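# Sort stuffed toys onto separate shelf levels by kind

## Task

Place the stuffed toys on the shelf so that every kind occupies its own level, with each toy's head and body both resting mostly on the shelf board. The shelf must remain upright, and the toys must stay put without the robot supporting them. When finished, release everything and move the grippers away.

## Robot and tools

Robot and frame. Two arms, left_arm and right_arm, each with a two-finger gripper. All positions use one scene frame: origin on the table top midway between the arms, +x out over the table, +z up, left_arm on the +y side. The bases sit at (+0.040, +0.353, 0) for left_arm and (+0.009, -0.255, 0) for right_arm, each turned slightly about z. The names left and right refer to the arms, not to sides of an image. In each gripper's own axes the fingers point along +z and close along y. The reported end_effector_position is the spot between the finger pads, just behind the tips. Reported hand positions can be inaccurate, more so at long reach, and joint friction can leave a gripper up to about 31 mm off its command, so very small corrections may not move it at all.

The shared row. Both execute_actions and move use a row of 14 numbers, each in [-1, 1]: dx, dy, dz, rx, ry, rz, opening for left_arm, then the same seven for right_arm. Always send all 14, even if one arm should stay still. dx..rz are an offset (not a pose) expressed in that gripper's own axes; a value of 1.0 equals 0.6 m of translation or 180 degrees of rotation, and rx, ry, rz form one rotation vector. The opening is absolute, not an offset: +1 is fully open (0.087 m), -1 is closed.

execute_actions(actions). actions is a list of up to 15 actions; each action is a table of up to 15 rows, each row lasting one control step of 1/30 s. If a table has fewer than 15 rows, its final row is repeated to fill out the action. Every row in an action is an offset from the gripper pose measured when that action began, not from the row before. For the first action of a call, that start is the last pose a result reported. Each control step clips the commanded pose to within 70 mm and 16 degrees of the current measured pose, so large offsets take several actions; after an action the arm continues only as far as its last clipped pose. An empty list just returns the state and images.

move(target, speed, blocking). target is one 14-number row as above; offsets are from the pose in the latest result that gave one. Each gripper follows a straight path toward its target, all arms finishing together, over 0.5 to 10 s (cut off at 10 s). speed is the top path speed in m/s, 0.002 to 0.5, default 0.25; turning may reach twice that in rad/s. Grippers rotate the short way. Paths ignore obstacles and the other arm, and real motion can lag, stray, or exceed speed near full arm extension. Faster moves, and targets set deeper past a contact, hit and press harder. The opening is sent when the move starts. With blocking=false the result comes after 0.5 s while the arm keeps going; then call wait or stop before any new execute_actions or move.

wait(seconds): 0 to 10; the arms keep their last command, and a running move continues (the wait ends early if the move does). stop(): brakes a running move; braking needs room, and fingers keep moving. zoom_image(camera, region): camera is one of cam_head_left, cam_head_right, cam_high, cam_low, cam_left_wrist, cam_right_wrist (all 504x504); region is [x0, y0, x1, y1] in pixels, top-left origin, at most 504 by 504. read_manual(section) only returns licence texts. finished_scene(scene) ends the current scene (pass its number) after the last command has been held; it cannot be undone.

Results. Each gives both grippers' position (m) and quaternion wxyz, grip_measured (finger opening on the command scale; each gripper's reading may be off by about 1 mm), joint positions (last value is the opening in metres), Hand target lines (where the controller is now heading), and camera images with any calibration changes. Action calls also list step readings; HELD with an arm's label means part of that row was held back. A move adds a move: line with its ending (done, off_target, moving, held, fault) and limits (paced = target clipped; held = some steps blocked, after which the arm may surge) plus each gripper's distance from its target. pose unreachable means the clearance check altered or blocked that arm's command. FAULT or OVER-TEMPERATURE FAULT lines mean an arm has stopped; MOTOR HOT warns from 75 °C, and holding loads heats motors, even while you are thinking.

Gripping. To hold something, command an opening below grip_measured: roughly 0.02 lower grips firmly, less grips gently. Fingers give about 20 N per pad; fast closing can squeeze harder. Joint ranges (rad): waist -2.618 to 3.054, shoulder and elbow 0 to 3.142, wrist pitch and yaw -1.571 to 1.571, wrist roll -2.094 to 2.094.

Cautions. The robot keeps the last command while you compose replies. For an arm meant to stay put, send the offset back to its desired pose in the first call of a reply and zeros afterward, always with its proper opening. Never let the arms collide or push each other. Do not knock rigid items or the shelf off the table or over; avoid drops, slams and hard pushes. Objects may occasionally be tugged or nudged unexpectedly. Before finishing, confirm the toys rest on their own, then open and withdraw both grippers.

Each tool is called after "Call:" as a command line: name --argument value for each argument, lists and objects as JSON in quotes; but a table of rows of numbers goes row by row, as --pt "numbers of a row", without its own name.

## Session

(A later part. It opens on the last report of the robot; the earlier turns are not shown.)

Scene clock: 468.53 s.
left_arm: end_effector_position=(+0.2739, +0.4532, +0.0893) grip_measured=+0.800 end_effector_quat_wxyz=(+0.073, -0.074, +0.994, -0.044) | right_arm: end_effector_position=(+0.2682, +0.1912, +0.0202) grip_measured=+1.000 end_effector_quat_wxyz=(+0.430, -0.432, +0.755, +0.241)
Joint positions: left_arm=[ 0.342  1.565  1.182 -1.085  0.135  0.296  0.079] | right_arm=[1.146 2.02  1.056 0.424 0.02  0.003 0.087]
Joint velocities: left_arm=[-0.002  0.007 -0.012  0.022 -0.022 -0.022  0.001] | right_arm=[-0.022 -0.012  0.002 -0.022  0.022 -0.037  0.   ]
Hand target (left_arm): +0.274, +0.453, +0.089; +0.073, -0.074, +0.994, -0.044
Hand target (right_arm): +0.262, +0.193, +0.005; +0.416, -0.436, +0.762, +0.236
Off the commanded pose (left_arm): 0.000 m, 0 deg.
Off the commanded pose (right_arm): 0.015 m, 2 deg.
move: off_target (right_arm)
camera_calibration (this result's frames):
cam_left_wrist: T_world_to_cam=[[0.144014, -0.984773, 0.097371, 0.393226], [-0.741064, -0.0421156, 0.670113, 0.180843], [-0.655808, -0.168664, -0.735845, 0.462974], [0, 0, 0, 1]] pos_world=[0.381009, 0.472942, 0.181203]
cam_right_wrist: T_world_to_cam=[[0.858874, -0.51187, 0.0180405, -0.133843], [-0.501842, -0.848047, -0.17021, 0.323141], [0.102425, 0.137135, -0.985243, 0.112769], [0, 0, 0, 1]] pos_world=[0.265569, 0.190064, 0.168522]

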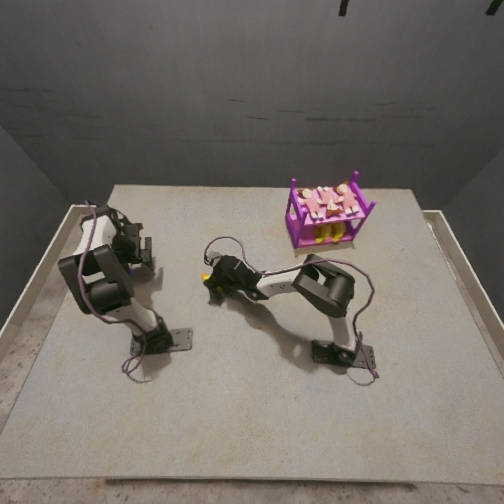

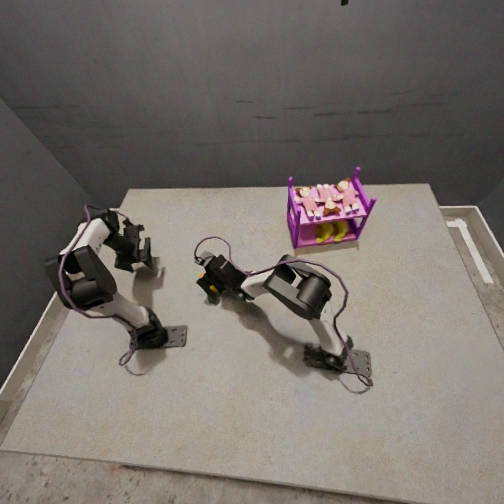

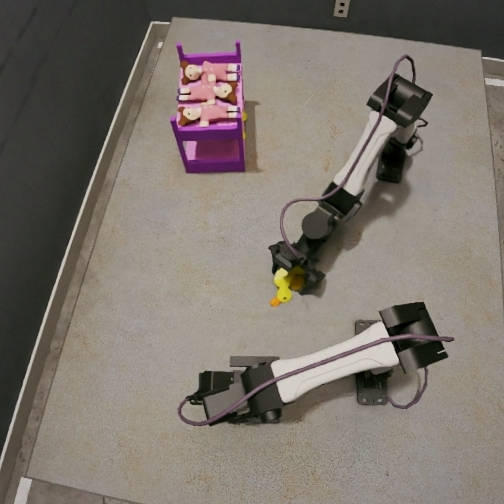

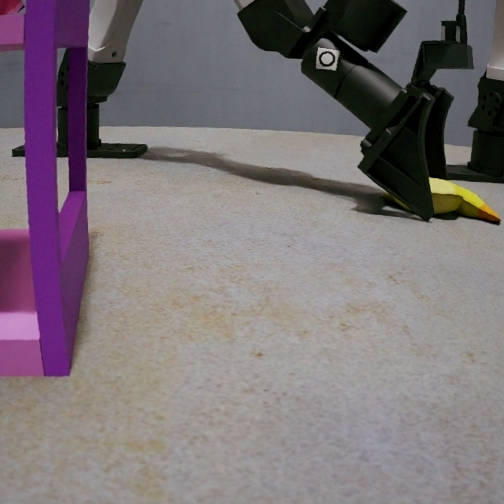

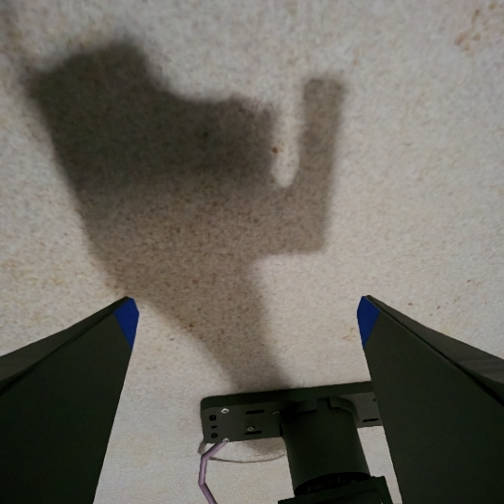

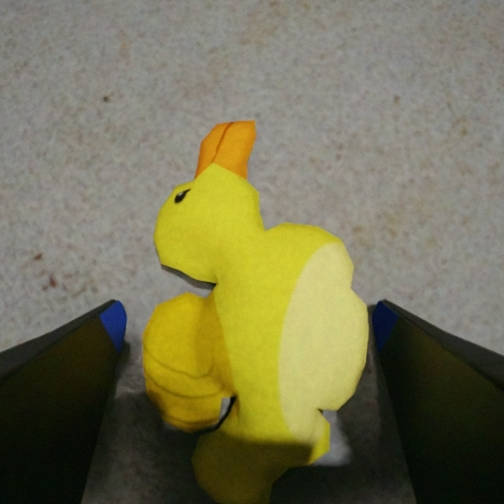

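Call:
execute_actions --actions '[[[0,0,0,0,0,0,0.8,0,0,0,0,0,0,0.8],[0,0,0,0,0,0,0.8,0,0,0,0,0,0,0.65],[0,0,0,0,0,0,0.8,0,0,0,0,0,0,0.5],[0,0,0,0,0,0,0.8,0,0,0,0,0,0,0.35],[0,0,0,0,0,0,0.8,0,0,0,0,0,0,0.2],[0,0,0,0,0,0,0.8,0,0,0,0,0,0,0.1],[0,0,0,0,0,0,0.8,0,0,0,0,0,0,0.0],[0,0,0,0,0,0,0.8,0,0,0,0,0,0,-0.1],[0,0,0,0,0,0,0.8,0,0,0,0,0,0,-0.2],[0,0,0,0,0,0,0.8,0,0,0,0,0,0,-0.3],[0,0,0,0,0,0,0.8,0,0,0,0,0,0,-0.38],[0,0,0,0,0,0,0.8,0,0,0,0,0,0,-0.45],[0,0,0,0,0,0,0.8,0,0,0,0,0,0,-0.52]]]'

Call:
move --target '[0,0,0,0,0,0,0.8,-0.05,0,-0.09,0,0,0,-0.52]' --speed 0.15

Scene clock: 477.17 s.
left_arm: end_effector_position=(+0.2739, +0.4532, +0.0893) grip_measured=+0.800 end_effector_quat_wxyz=(+0.073, -0.074, +0.994, -0.044) | right_arm: end_effector_position=(+0.2685, +0.1920, +0.0210) grip_measured=-0.517 end_effector_quat_wxyz=(+0.432, -0.431, +0.754, +0.242)
Joint positions: left_arm=[ 0.342  1.565  1.182 -1.085  0.135  0.296  0.079] | right_arm=[1.146 2.02  1.056 0.43  0.019 0.003 0.021]
Joint velocities: left_arm=[-0.002 -0.022  0.007  0.037  0.022 -0.007 -0.001] | right_arm=[-0.002 -0.012 -0.007  0.081  0.051 -0.066 -0.005]
Hand target (left_arm): +0.274, +0.453, +0.089; +0.073, -0.074, +0.994, -0.044
Hand target (right_arm): +0.268, +0.191, +0.020; +0.430, -0.432, +0.755, +0.241
Off the commanded pose (left_arm): 0.000 m, 0 deg.
Off the commanded pose (right_arm): 0.001 m, 0 deg.
Step readings (end_effector_position):
0: left_arm (+0.2739, +0.4532, +0.0893) | right_arm (+0.2683, +0.1913, +0.0202)
1: left_arm (+0.2739, +0.4532, +0.0893) | right_arm (+0.2684, +0.1915, +0.0205)
2: left_arm (+0.2739, +0.4532, +0.0893) | right_arm (+0.2684, +0.1916, +0.0206)
4: left_arm (+0.2739, +0.4532, +0.0893) | right_arm (+0.2685, +0.1916, +0.0206)
8: left_arm (+0.2739, +0.4532, +0.0893) | right_arm (+0.2686, +0.1919, +0.0210)
15: end_effector_position above
camera_calibration (this result's frames):
cam_left_wrist: T_world_to_cam=[[0.144014, -0.984773, 0.097371, 0.393226], [-0.741064, -0.0421156, 0.670113, 0.180843], [-0.655808, -0.168664, -0.735845, 0.462974], [0, 0, 0, 1]] pos_world=[0.381009, 0.472942, 0.181203]
cam_right_wrist: T_world_to_cam=[[0.859077, -0.511557, 0.0172295, -0.13379], [-0.501135, -0.847471, -0.17509, 0.323911], [0.10417, 0.141782, -0.984402, 0.112079], [0, 0, 0, 1]] pos_world=[0.265584, 0.190174, 0.169349]

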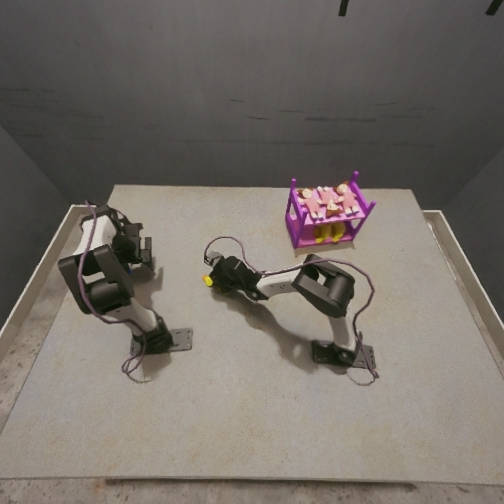

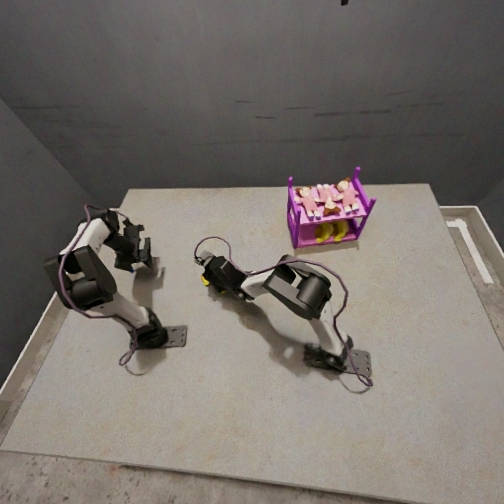

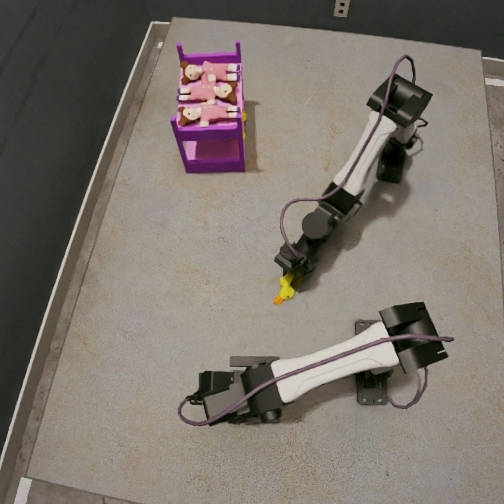

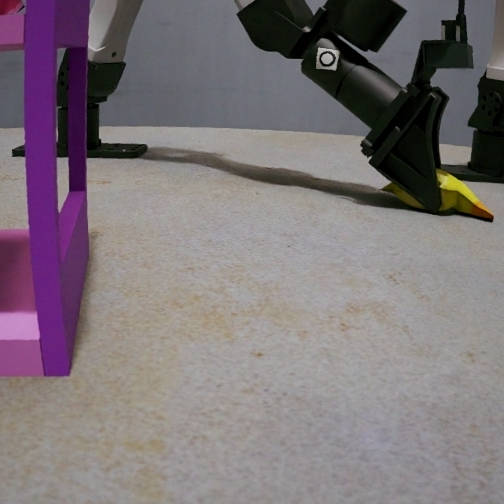

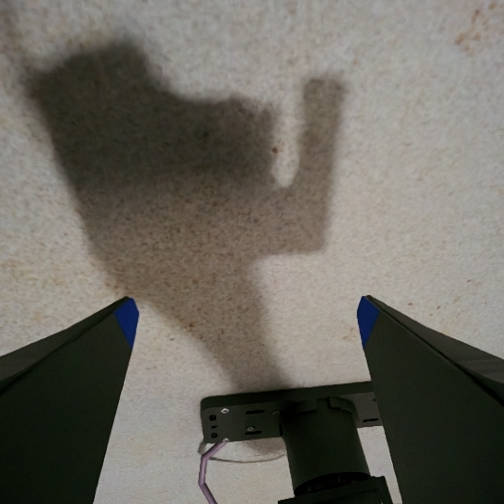

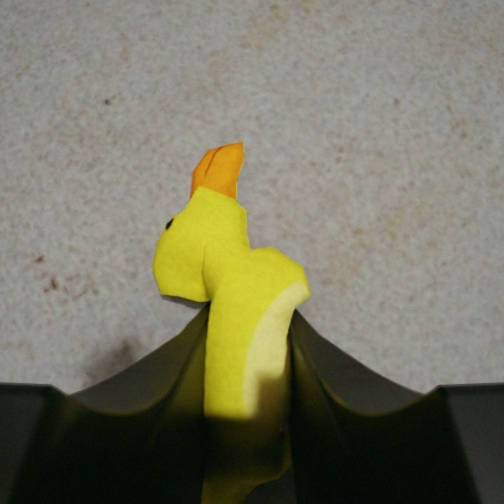

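Scene clock: 478.20 s.
left_arm: end_effector_position=(+0.2739, +0.4532, +0.0893) grip_measured=+0.800 end_effector_quat_wxyz=(+0.073, -0.074, +0.994, -0.044) | right_arm: end_effector_position=(+0.2572, +0.1721, +0.0792) grip_measured=-0.519 end_effector_quat_wxyz=(+0.438, -0.429, +0.751, +0.246)
Joint positions: left_arm=[ 0.342  1.565  1.182 -1.085  0.135  0.296  0.079] | right_arm=[1.146 1.81  1.024 0.267 0.019 0.003 0.021]
Joint velocities: left_arm=[-0.022 -0.002 -0.002  0.007 -0.007  0.051 -0.   ] | right_arm=[-0.012  0.007  0.002 -0.022  0.007 -0.022 -0.   ]
Hand target (left_arm): +0.274, +0.453, +0.089; +0.073, -0.074, +0.994, -0.044
Hand target (right_arm): +0.253, +0.166, +0.075; +0.432, -0.431, +0.754, +0.242
Off the commanded pose (left_arm): 0.000 m, 0 deg.
Off the commanded pose (right_arm): 0.010 m, 1 deg.
move: done
camera_calibration (this result's frames):
cam_left_wrist: T_world_to_cam=[[0.144014, -0.984773, 0.097371, 0.393226], [-0.741064, -0.0421156, 0.670113, 0.180843], [-0.655808, -0.168664, -0.735845, 0.462974], [0, 0, 0, 1]] pos_world=[0.381009, 0.472942, 0.181203]
cam_right_wrist: T_world_to_cam=[[0.858938, -0.5118, 0.016923, -0.135114], [-0.499646, -0.844862, -0.191214, 0.312061], [0.112161, 0.155786, -0.981402, 0.16866], [0, 0, 0, 1]] pos_world=[0.253057, 0.168222, 0.227481]

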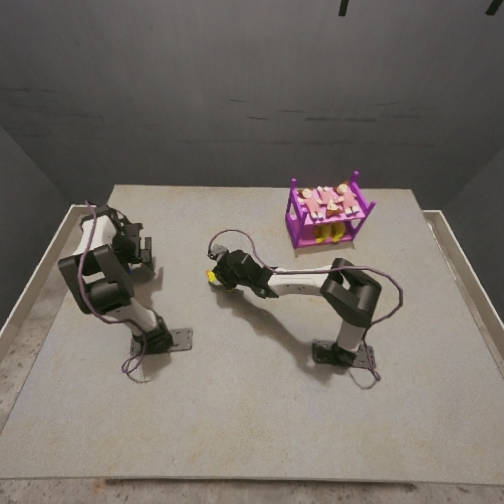

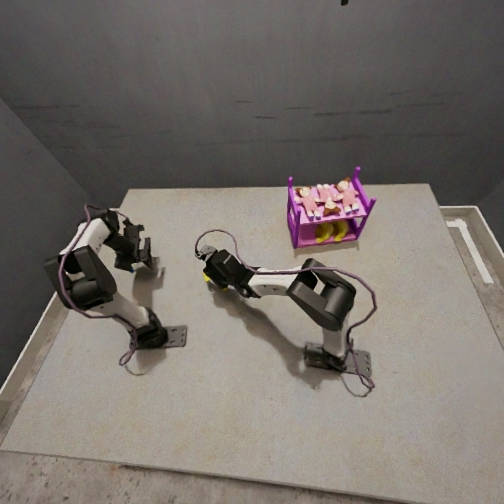

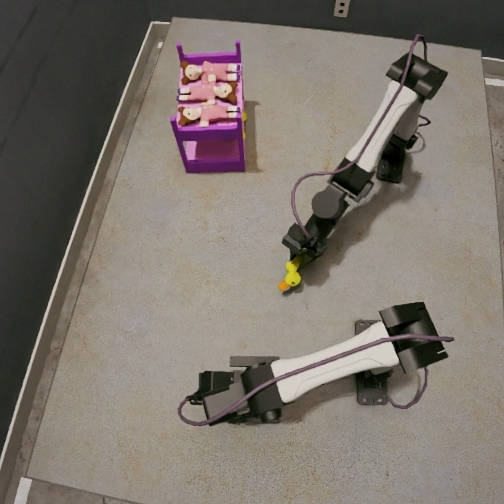

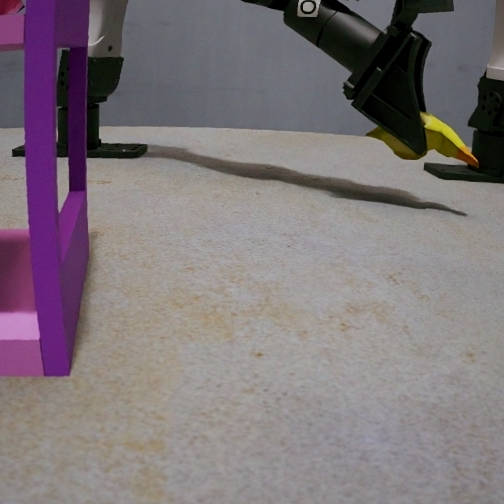

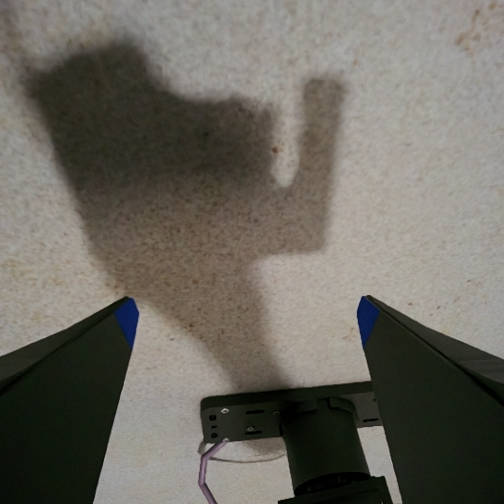

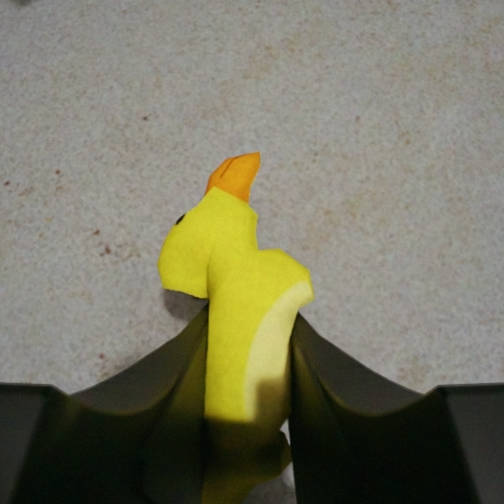

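Call:
move --target '[0,0,0,0,0,0,0.8,0.228,-0.48,-0.401,0.2456,-0.039,0.121,-0.52]' --speed 0.33

Scene clock: 488.33 s.
left_arm: end_effector_position=(+0.2739, +0.4532, +0.0893) grip_measured=+0.800 end_effector_quat_wxyz=(+0.073, -0.074, +0.994, -0.044) | right_arm: end_effector_position=(+0.3678, -0.2138, +0.0846) grip_measured=-0.519 end_effector_quat_wxyz=(+0.553, -0.076, +0.829, +0.042)
Joint positions: left_arm=[ 0.342  1.565  1.182 -1.085  0.135  0.296  0.079] | right_arm=[ 0.178  1.268  0.409  0.463 -0.076 -0.048  0.021]
Joint velocities: left_arm=[-0.012 -0.012 -0.007 -0.051 -0.037 -0.007  0.001] | right_arm=[-0.007 -0.012 -0.002 -0.007 -0.007  0.051 -0.001]
Hand target (left_arm): +0.274, +0.453, +0.089; +0.073, -0.074, +0.994, -0.044
Hand target (right_arm): +0.367, -0.217, +0.083; +0.556, -0.077, +0.827, +0.041
Off the commanded pose (left_arm): 0.000 m, 0 deg.
Off the commanded pose (right_arm): 0.006 m, 1 deg.
move: done
camera_calibration (this result's frames):
cam_left_wrist: T_world_to_cam=[[0.144014, -0.984773, 0.097371, 0.393226], [-0.741064, -0.0421156, 0.670113, 0.180843], [-0.655808, -0.168664, -0.735845, 0.462974], [0, 0, 0, 1]] pos_world=[0.381009, 0.472942, 0.181203]
cam_right_wrist: T_world_to_cam=[[0.169961, -0.985145, 0.0245392, -0.276194], [-0.935357, -0.169109, -0.310661, 0.357119], [0.310196, 0.0298473, -0.950204, 0.119269], [0, 0, 0, 1]] pos_world=[0.343979, -0.215259, 0.23105]

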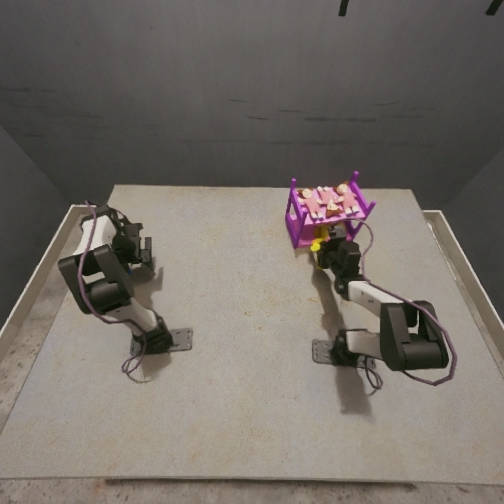

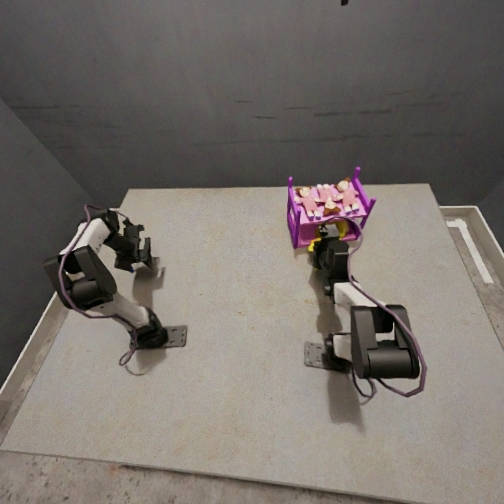

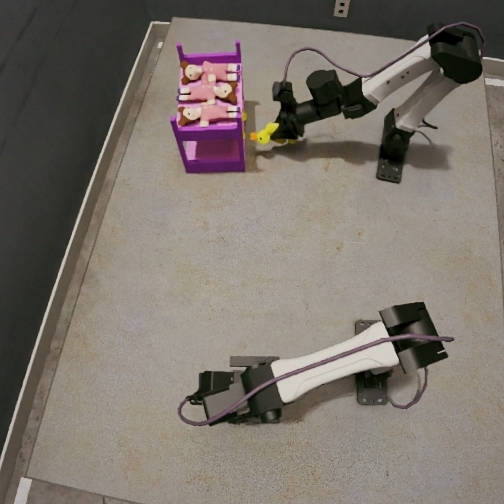

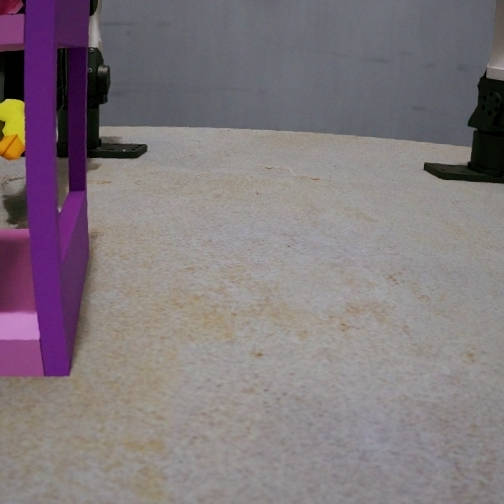

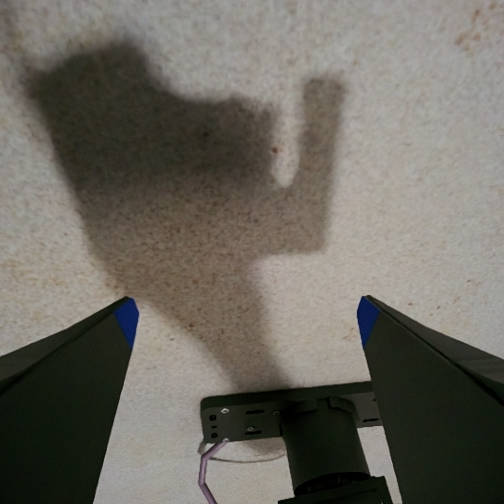

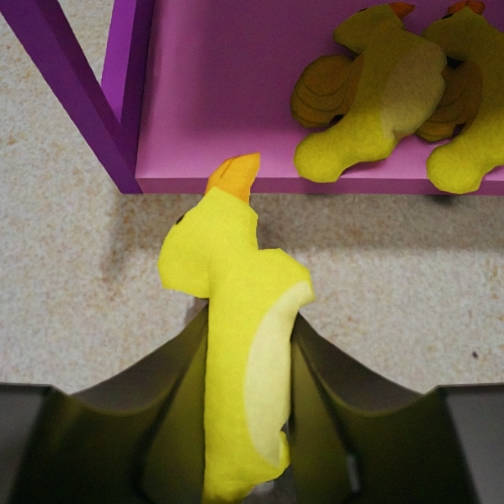

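Call:
move --target '[0,0,0,0,0,0,0.8,-0.057,0.018,0.224,0,-0.132,0,-0.52]' --speed 0.13

Scene clock: 492.90 s.
left_arm: end_effector_position=(+0.2739, +0.4532, +0.0893) grip_measured=+0.800 end_effector_quat_wxyz=(+0.073, -0.074, +0.994, -0.044) | right_arm: end_effector_position=(+0.4949, -0.1844, +0.0602) grip_measured=-0.519 end_effector_quat_wxyz=(+0.705, -0.063, +0.704, +0.053)
Joint positions: left_arm=[ 0.342  1.565  1.182 -1.085  0.135  0.296  0.079] | right_arm=[ 0.23   2.115  0.645  1.47  -0.028 -0.015  0.021]
Joint velocities: left_arm=[ 0.002  0.002 -0.017  0.022 -0.022  0.007 -0.001] | right_arm=[ 0.012 -0.027  0.002 -0.022 -0.007 -0.022  0.001]
Hand target (left_arm): +0.274, +0.453, +0.089; +0.073, -0.074, +0.994, -0.044
Hand target (right_arm): +0.500, -0.178, +0.061; +0.712, -0.062, +0.697, +0.058
Off the commanded pose (left_arm): 0.000 m, 0 deg.
Off the commanded pose (right_arm): 0.009 m, 1 deg.
move: done
camera_calibration (this result's frames):
cam_left_wrist: T_world_to_cam=[[0.144014, -0.984773, 0.097371, 0.393226], [-0.741064, -0.0421156, 0.670113, 0.180843], [-0.655808, -0.168664, -0.735845, 0.462974], [0, 0, 0, 1]] pos_world=[0.381009, 0.472942, 0.181203]
cam_right_wrist: T_world_to_cam=[[0.158554, -0.987084, 0.0229232, -0.262833], [-0.745346, -0.134886, -0.65289, 0.406297], [0.647549, 0.0864324, -0.757106, -0.112424], [0, 0, 0, 1]] pos_world=[0.417306, -0.194918, 0.186176]

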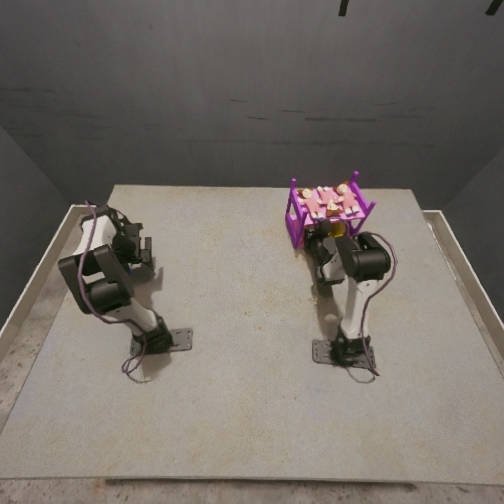

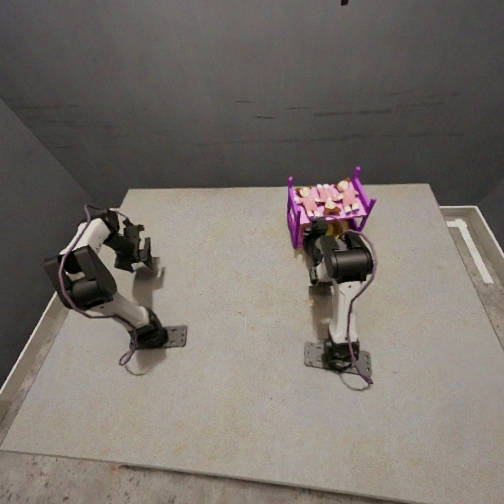

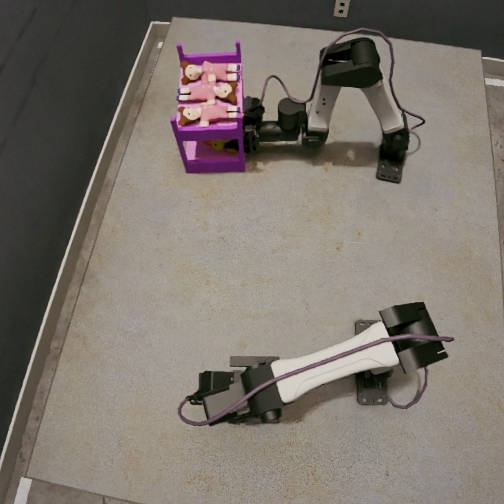

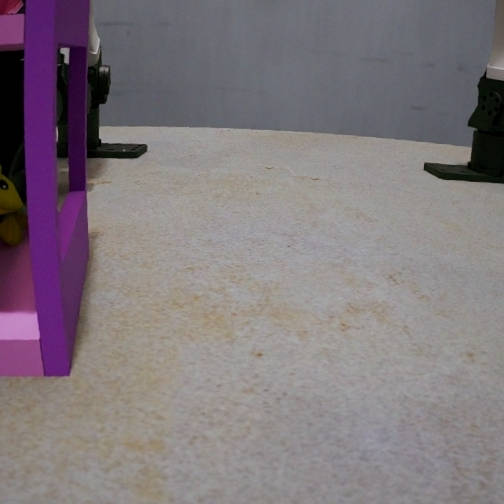

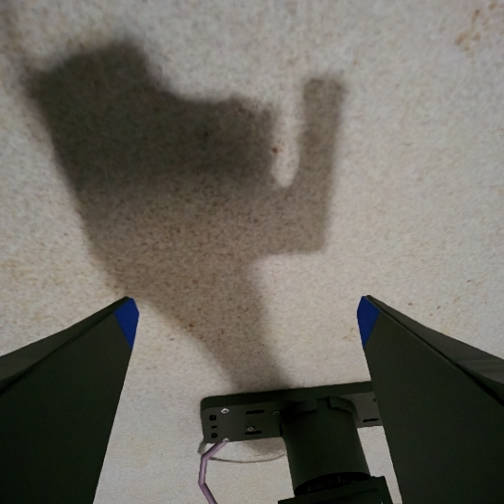

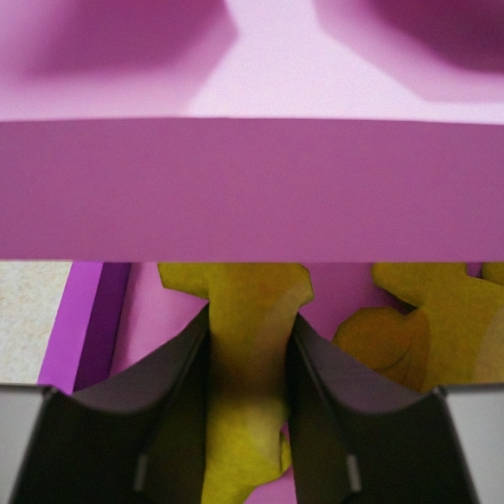

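Call:
execute_actions --actions '[[[0,0,0,0,0,0,0.8,0,0,0,0,0,0,-0.4],[0,0,0,0,0,0,0.8,0,0,0,0,0,0,-0.3],[0,0,0,0,0,0,0.8,0,0,0,0,0,0,-0.2],[0,0,0,0,0,0,0.8,0,0,0,0,0,0,-0.1],[0,0,0,0,0,0,0.8,0,0,0,0,0,0,0],[0,0,0,0,0,0,0.8,0,0,0,0,0,0,0.1],[0,0,0,0,0,0,0.8,0,0,0,0,0,0,0.2],[0,0,0,0,0,0,0.8,0,0,0,0,0,0,0.3],[0,0,0,0,0,0,0.8,0,0,0,0,0,0,0.35]]]'

Call:
move --target '[0,0,0,0,0,0,0.8,-0.05,-0.02,-0.25,0,0.12,0,0.35]' --speed 0.2

Scene clock: 498.50 s.
left_arm: end_effector_position=(+0.2739, +0.4532, +0.0893) grip_measured=+0.800 end_effector_quat_wxyz=(+0.073, -0.074, +0.994, -0.044) | right_arm: end_effector_position=(+0.4950, -0.1845, +0.0604) grip_measured=+0.350 end_effector_quat_wxyz=(+0.706, -0.063, +0.704, +0.053)
Joint positions: left_arm=[ 0.342  1.565  1.182 -1.085  0.135  0.296  0.079] | right_arm=[ 0.23   2.115  0.645  1.472 -0.028 -0.015  0.059]
Joint velocities: left_arm=[ 0.002  0.002  0.002  0.007 -0.066  0.051 -0.   ] | right_arm=[ 0.012 -0.007 -0.027 -0.051 -0.11   0.037  0.001]
Hand target (left_arm): +0.274, +0.453, +0.089; +0.073, -0.074, +0.994, -0.044
Hand target (right_arm): +0.495, -0.184, +0.060; +0.705, -0.063, +0.704, +0.053
Off the commanded pose (left_arm): 0.000 m, 0 deg.
Off the commanded pose (right_arm): 0.000 m, 0 deg.
Step readings (end_effector_position):
0: left_arm (+0.2739, +0.4532, +0.0893) | right_arm (+0.4950, -0.1845, +0.0604)
1: left_arm (+0.2739, +0.4532, +0.0893) | right_arm (+0.4950, -0.1845, +0.0604)
2: left_arm (+0.2739, +0.4532, +0.0893) | right_arm (+0.4950, -0.1845, +0.0604)
4: left_arm (+0.2739, +0.4532, +0.0893) | right_arm (+0.4950, -0.1845, +0.0604)
8: left_arm (+0.2739, +0.4532, +0.0893) | right_arm (+0.4950, -0.1845, +0.0604)
15: end_effector_position above
camera_calibration (this result's frames):
cam_left_wrist: T_world_to_cam=[[0.144014, -0.984773, 0.097371, 0.393226], [-0.741064, -0.0421156, 0.670113, 0.180843], [-0.655808, -0.168664, -0.735845, 0.462974], [0, 0, 0, 1]] pos_world=[0.381009, 0.472942, 0.181203]
cam_right_wrist: T_world_to_cam=[[0.158151, -0.987148, 0.0229488, -0.26272], [-0.744657, -0.1345, -0.653755, 0.406243], [0.64844, 0.0863032, -0.756358, -0.112811], [0, 0, 0, 1]] pos_world=[0.417212, -0.194968, 0.186287]

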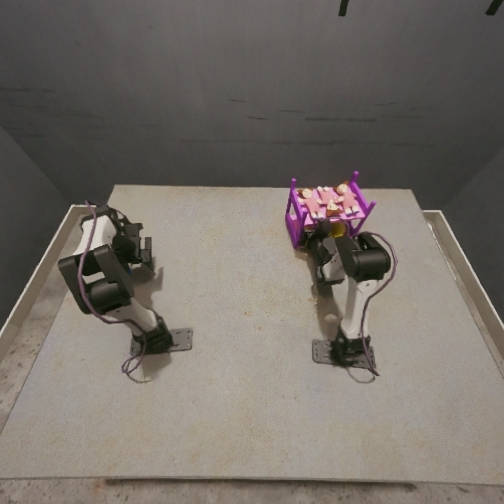

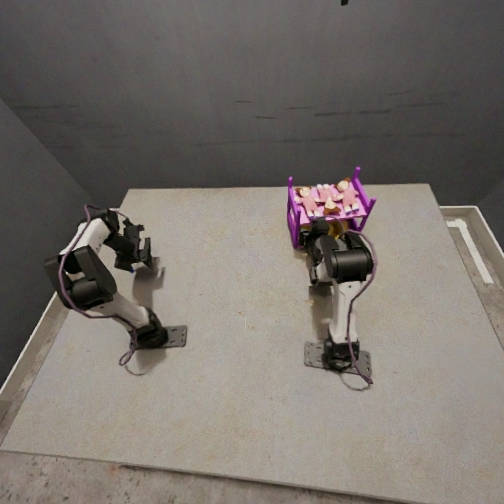

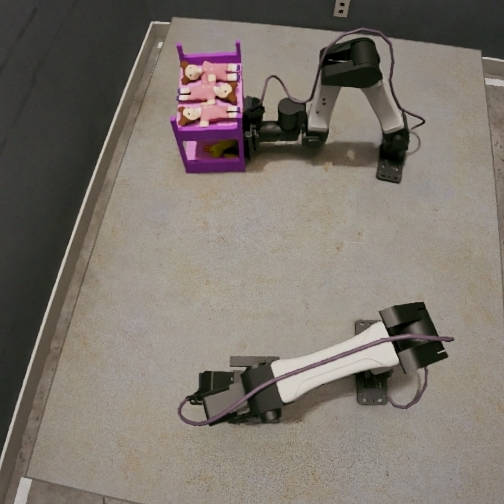

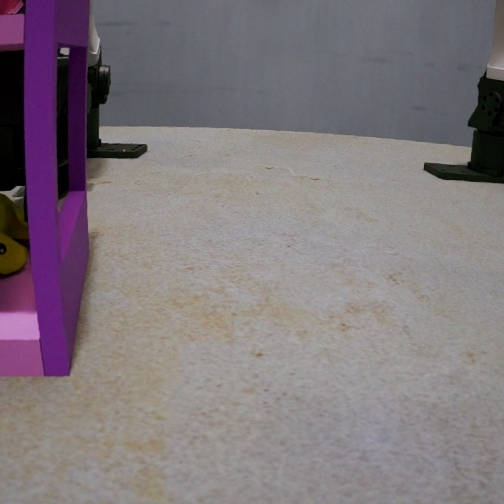

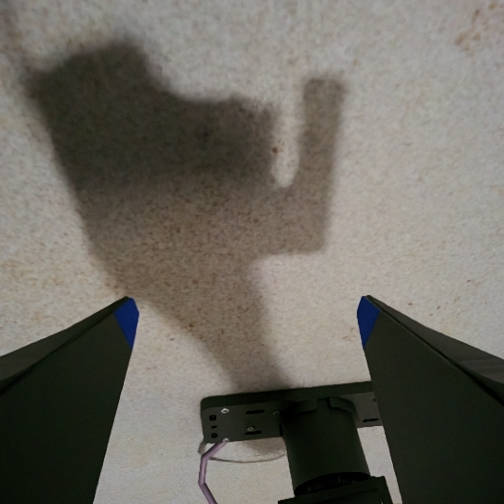

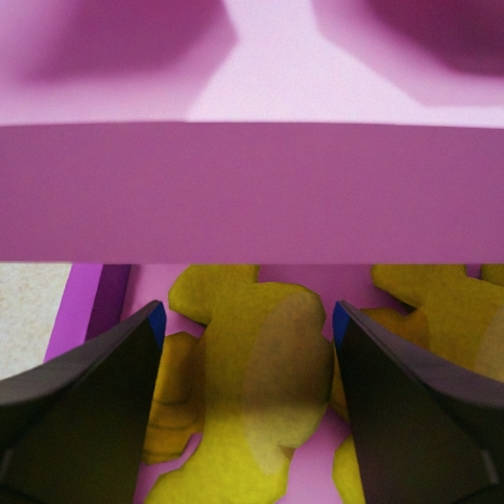

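Scene clock: 500.30 s.
left_arm: end_effector_position=(+0.2739, +0.4532, +0.0893) grip_measured=+0.800 end_effector_quat_wxyz=(+0.073, -0.074, +0.994, -0.044) | right_arm: end_effector_position=(+0.3448, -0.2193, +0.0817) grip_measured=+0.350 end_effector_quat_wxyz=(+0.552, -0.075, +0.830, +0.041)
Joint positions: left_arm=[ 0.342  1.565  1.182 -1.085  0.135  0.296  0.079] | right_arm=[ 0.16   1.151  0.335  0.416 -0.091 -0.054  0.059]
Joint velocities: left_arm=[-0.002 -0.007  0.002 -0.037 -0.037 -0.095 -0.   ] | right_arm=[ 0.007 -0.002 -0.012 -0.007  0.051 -0.051 -0.001]
Hand target (left_arm): +0.274, +0.453, +0.089; +0.073, -0.074, +0.994, -0.044
Hand target (right_arm): +0.350, -0.223, +0.094; +0.561, -0.075, +0.823, +0.038
Off the commanded pose (left_arm): 0.000 m, 0 deg.
Off the commanded pose (right_arm): 0.010 m, 1 deg.
move: done
camera_calibration (this result's frames):
cam_left_wrist: T_world_to_cam=[[0.144014, -0.984773, 0.097371, 0.393226], [-0.741064, -0.0421156, 0.670113, 0.180843], [-0.655808, -0.168664, -0.735845, 0.462974], [0, 0, 0, 1]] pos_world=[0.381009, 0.472942, 0.181203]
cam_right_wrist: T_world_to_cam=[[0.168596, -0.985392, 0.0240267, -0.277194], [-0.936745, -0.167763, -0.307189, 0.334323], [0.306733, 0.029284, -0.951345, 0.124986], [0, 0, 0, 1]] pos_world=[0.321572, -0.220718, 0.228265]

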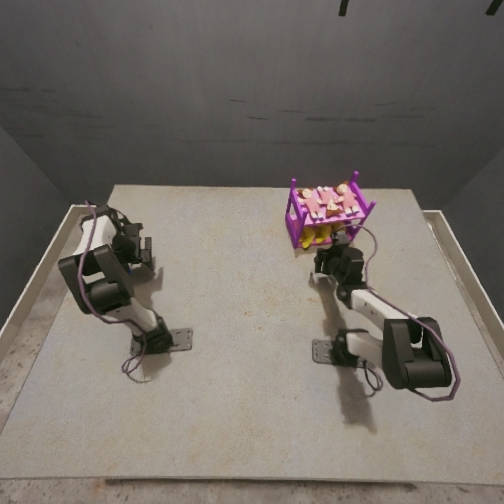

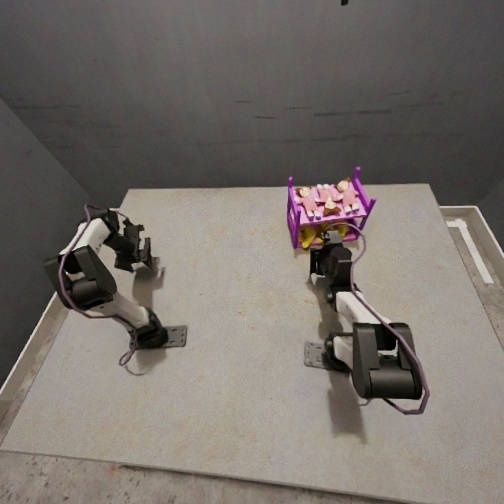

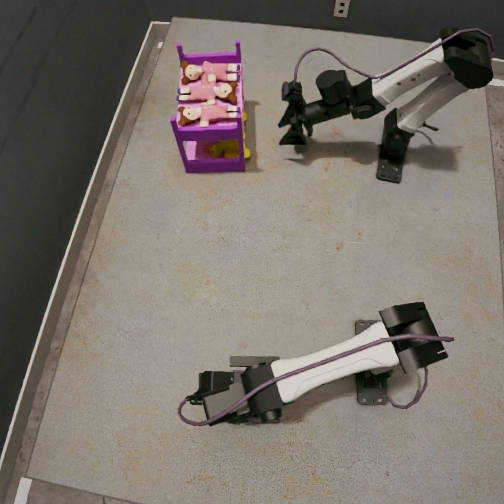

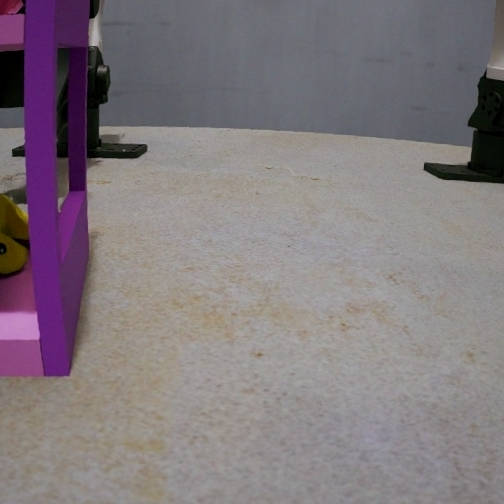

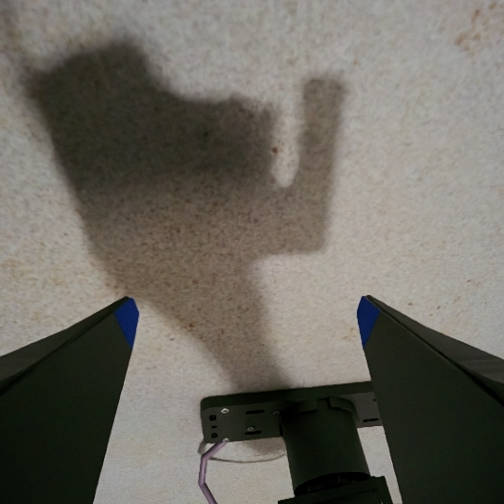

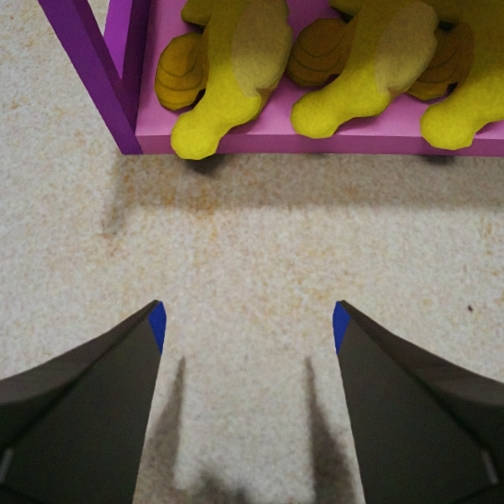

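Call:
finished_scene --scene 1

The scene is finished: the task was done.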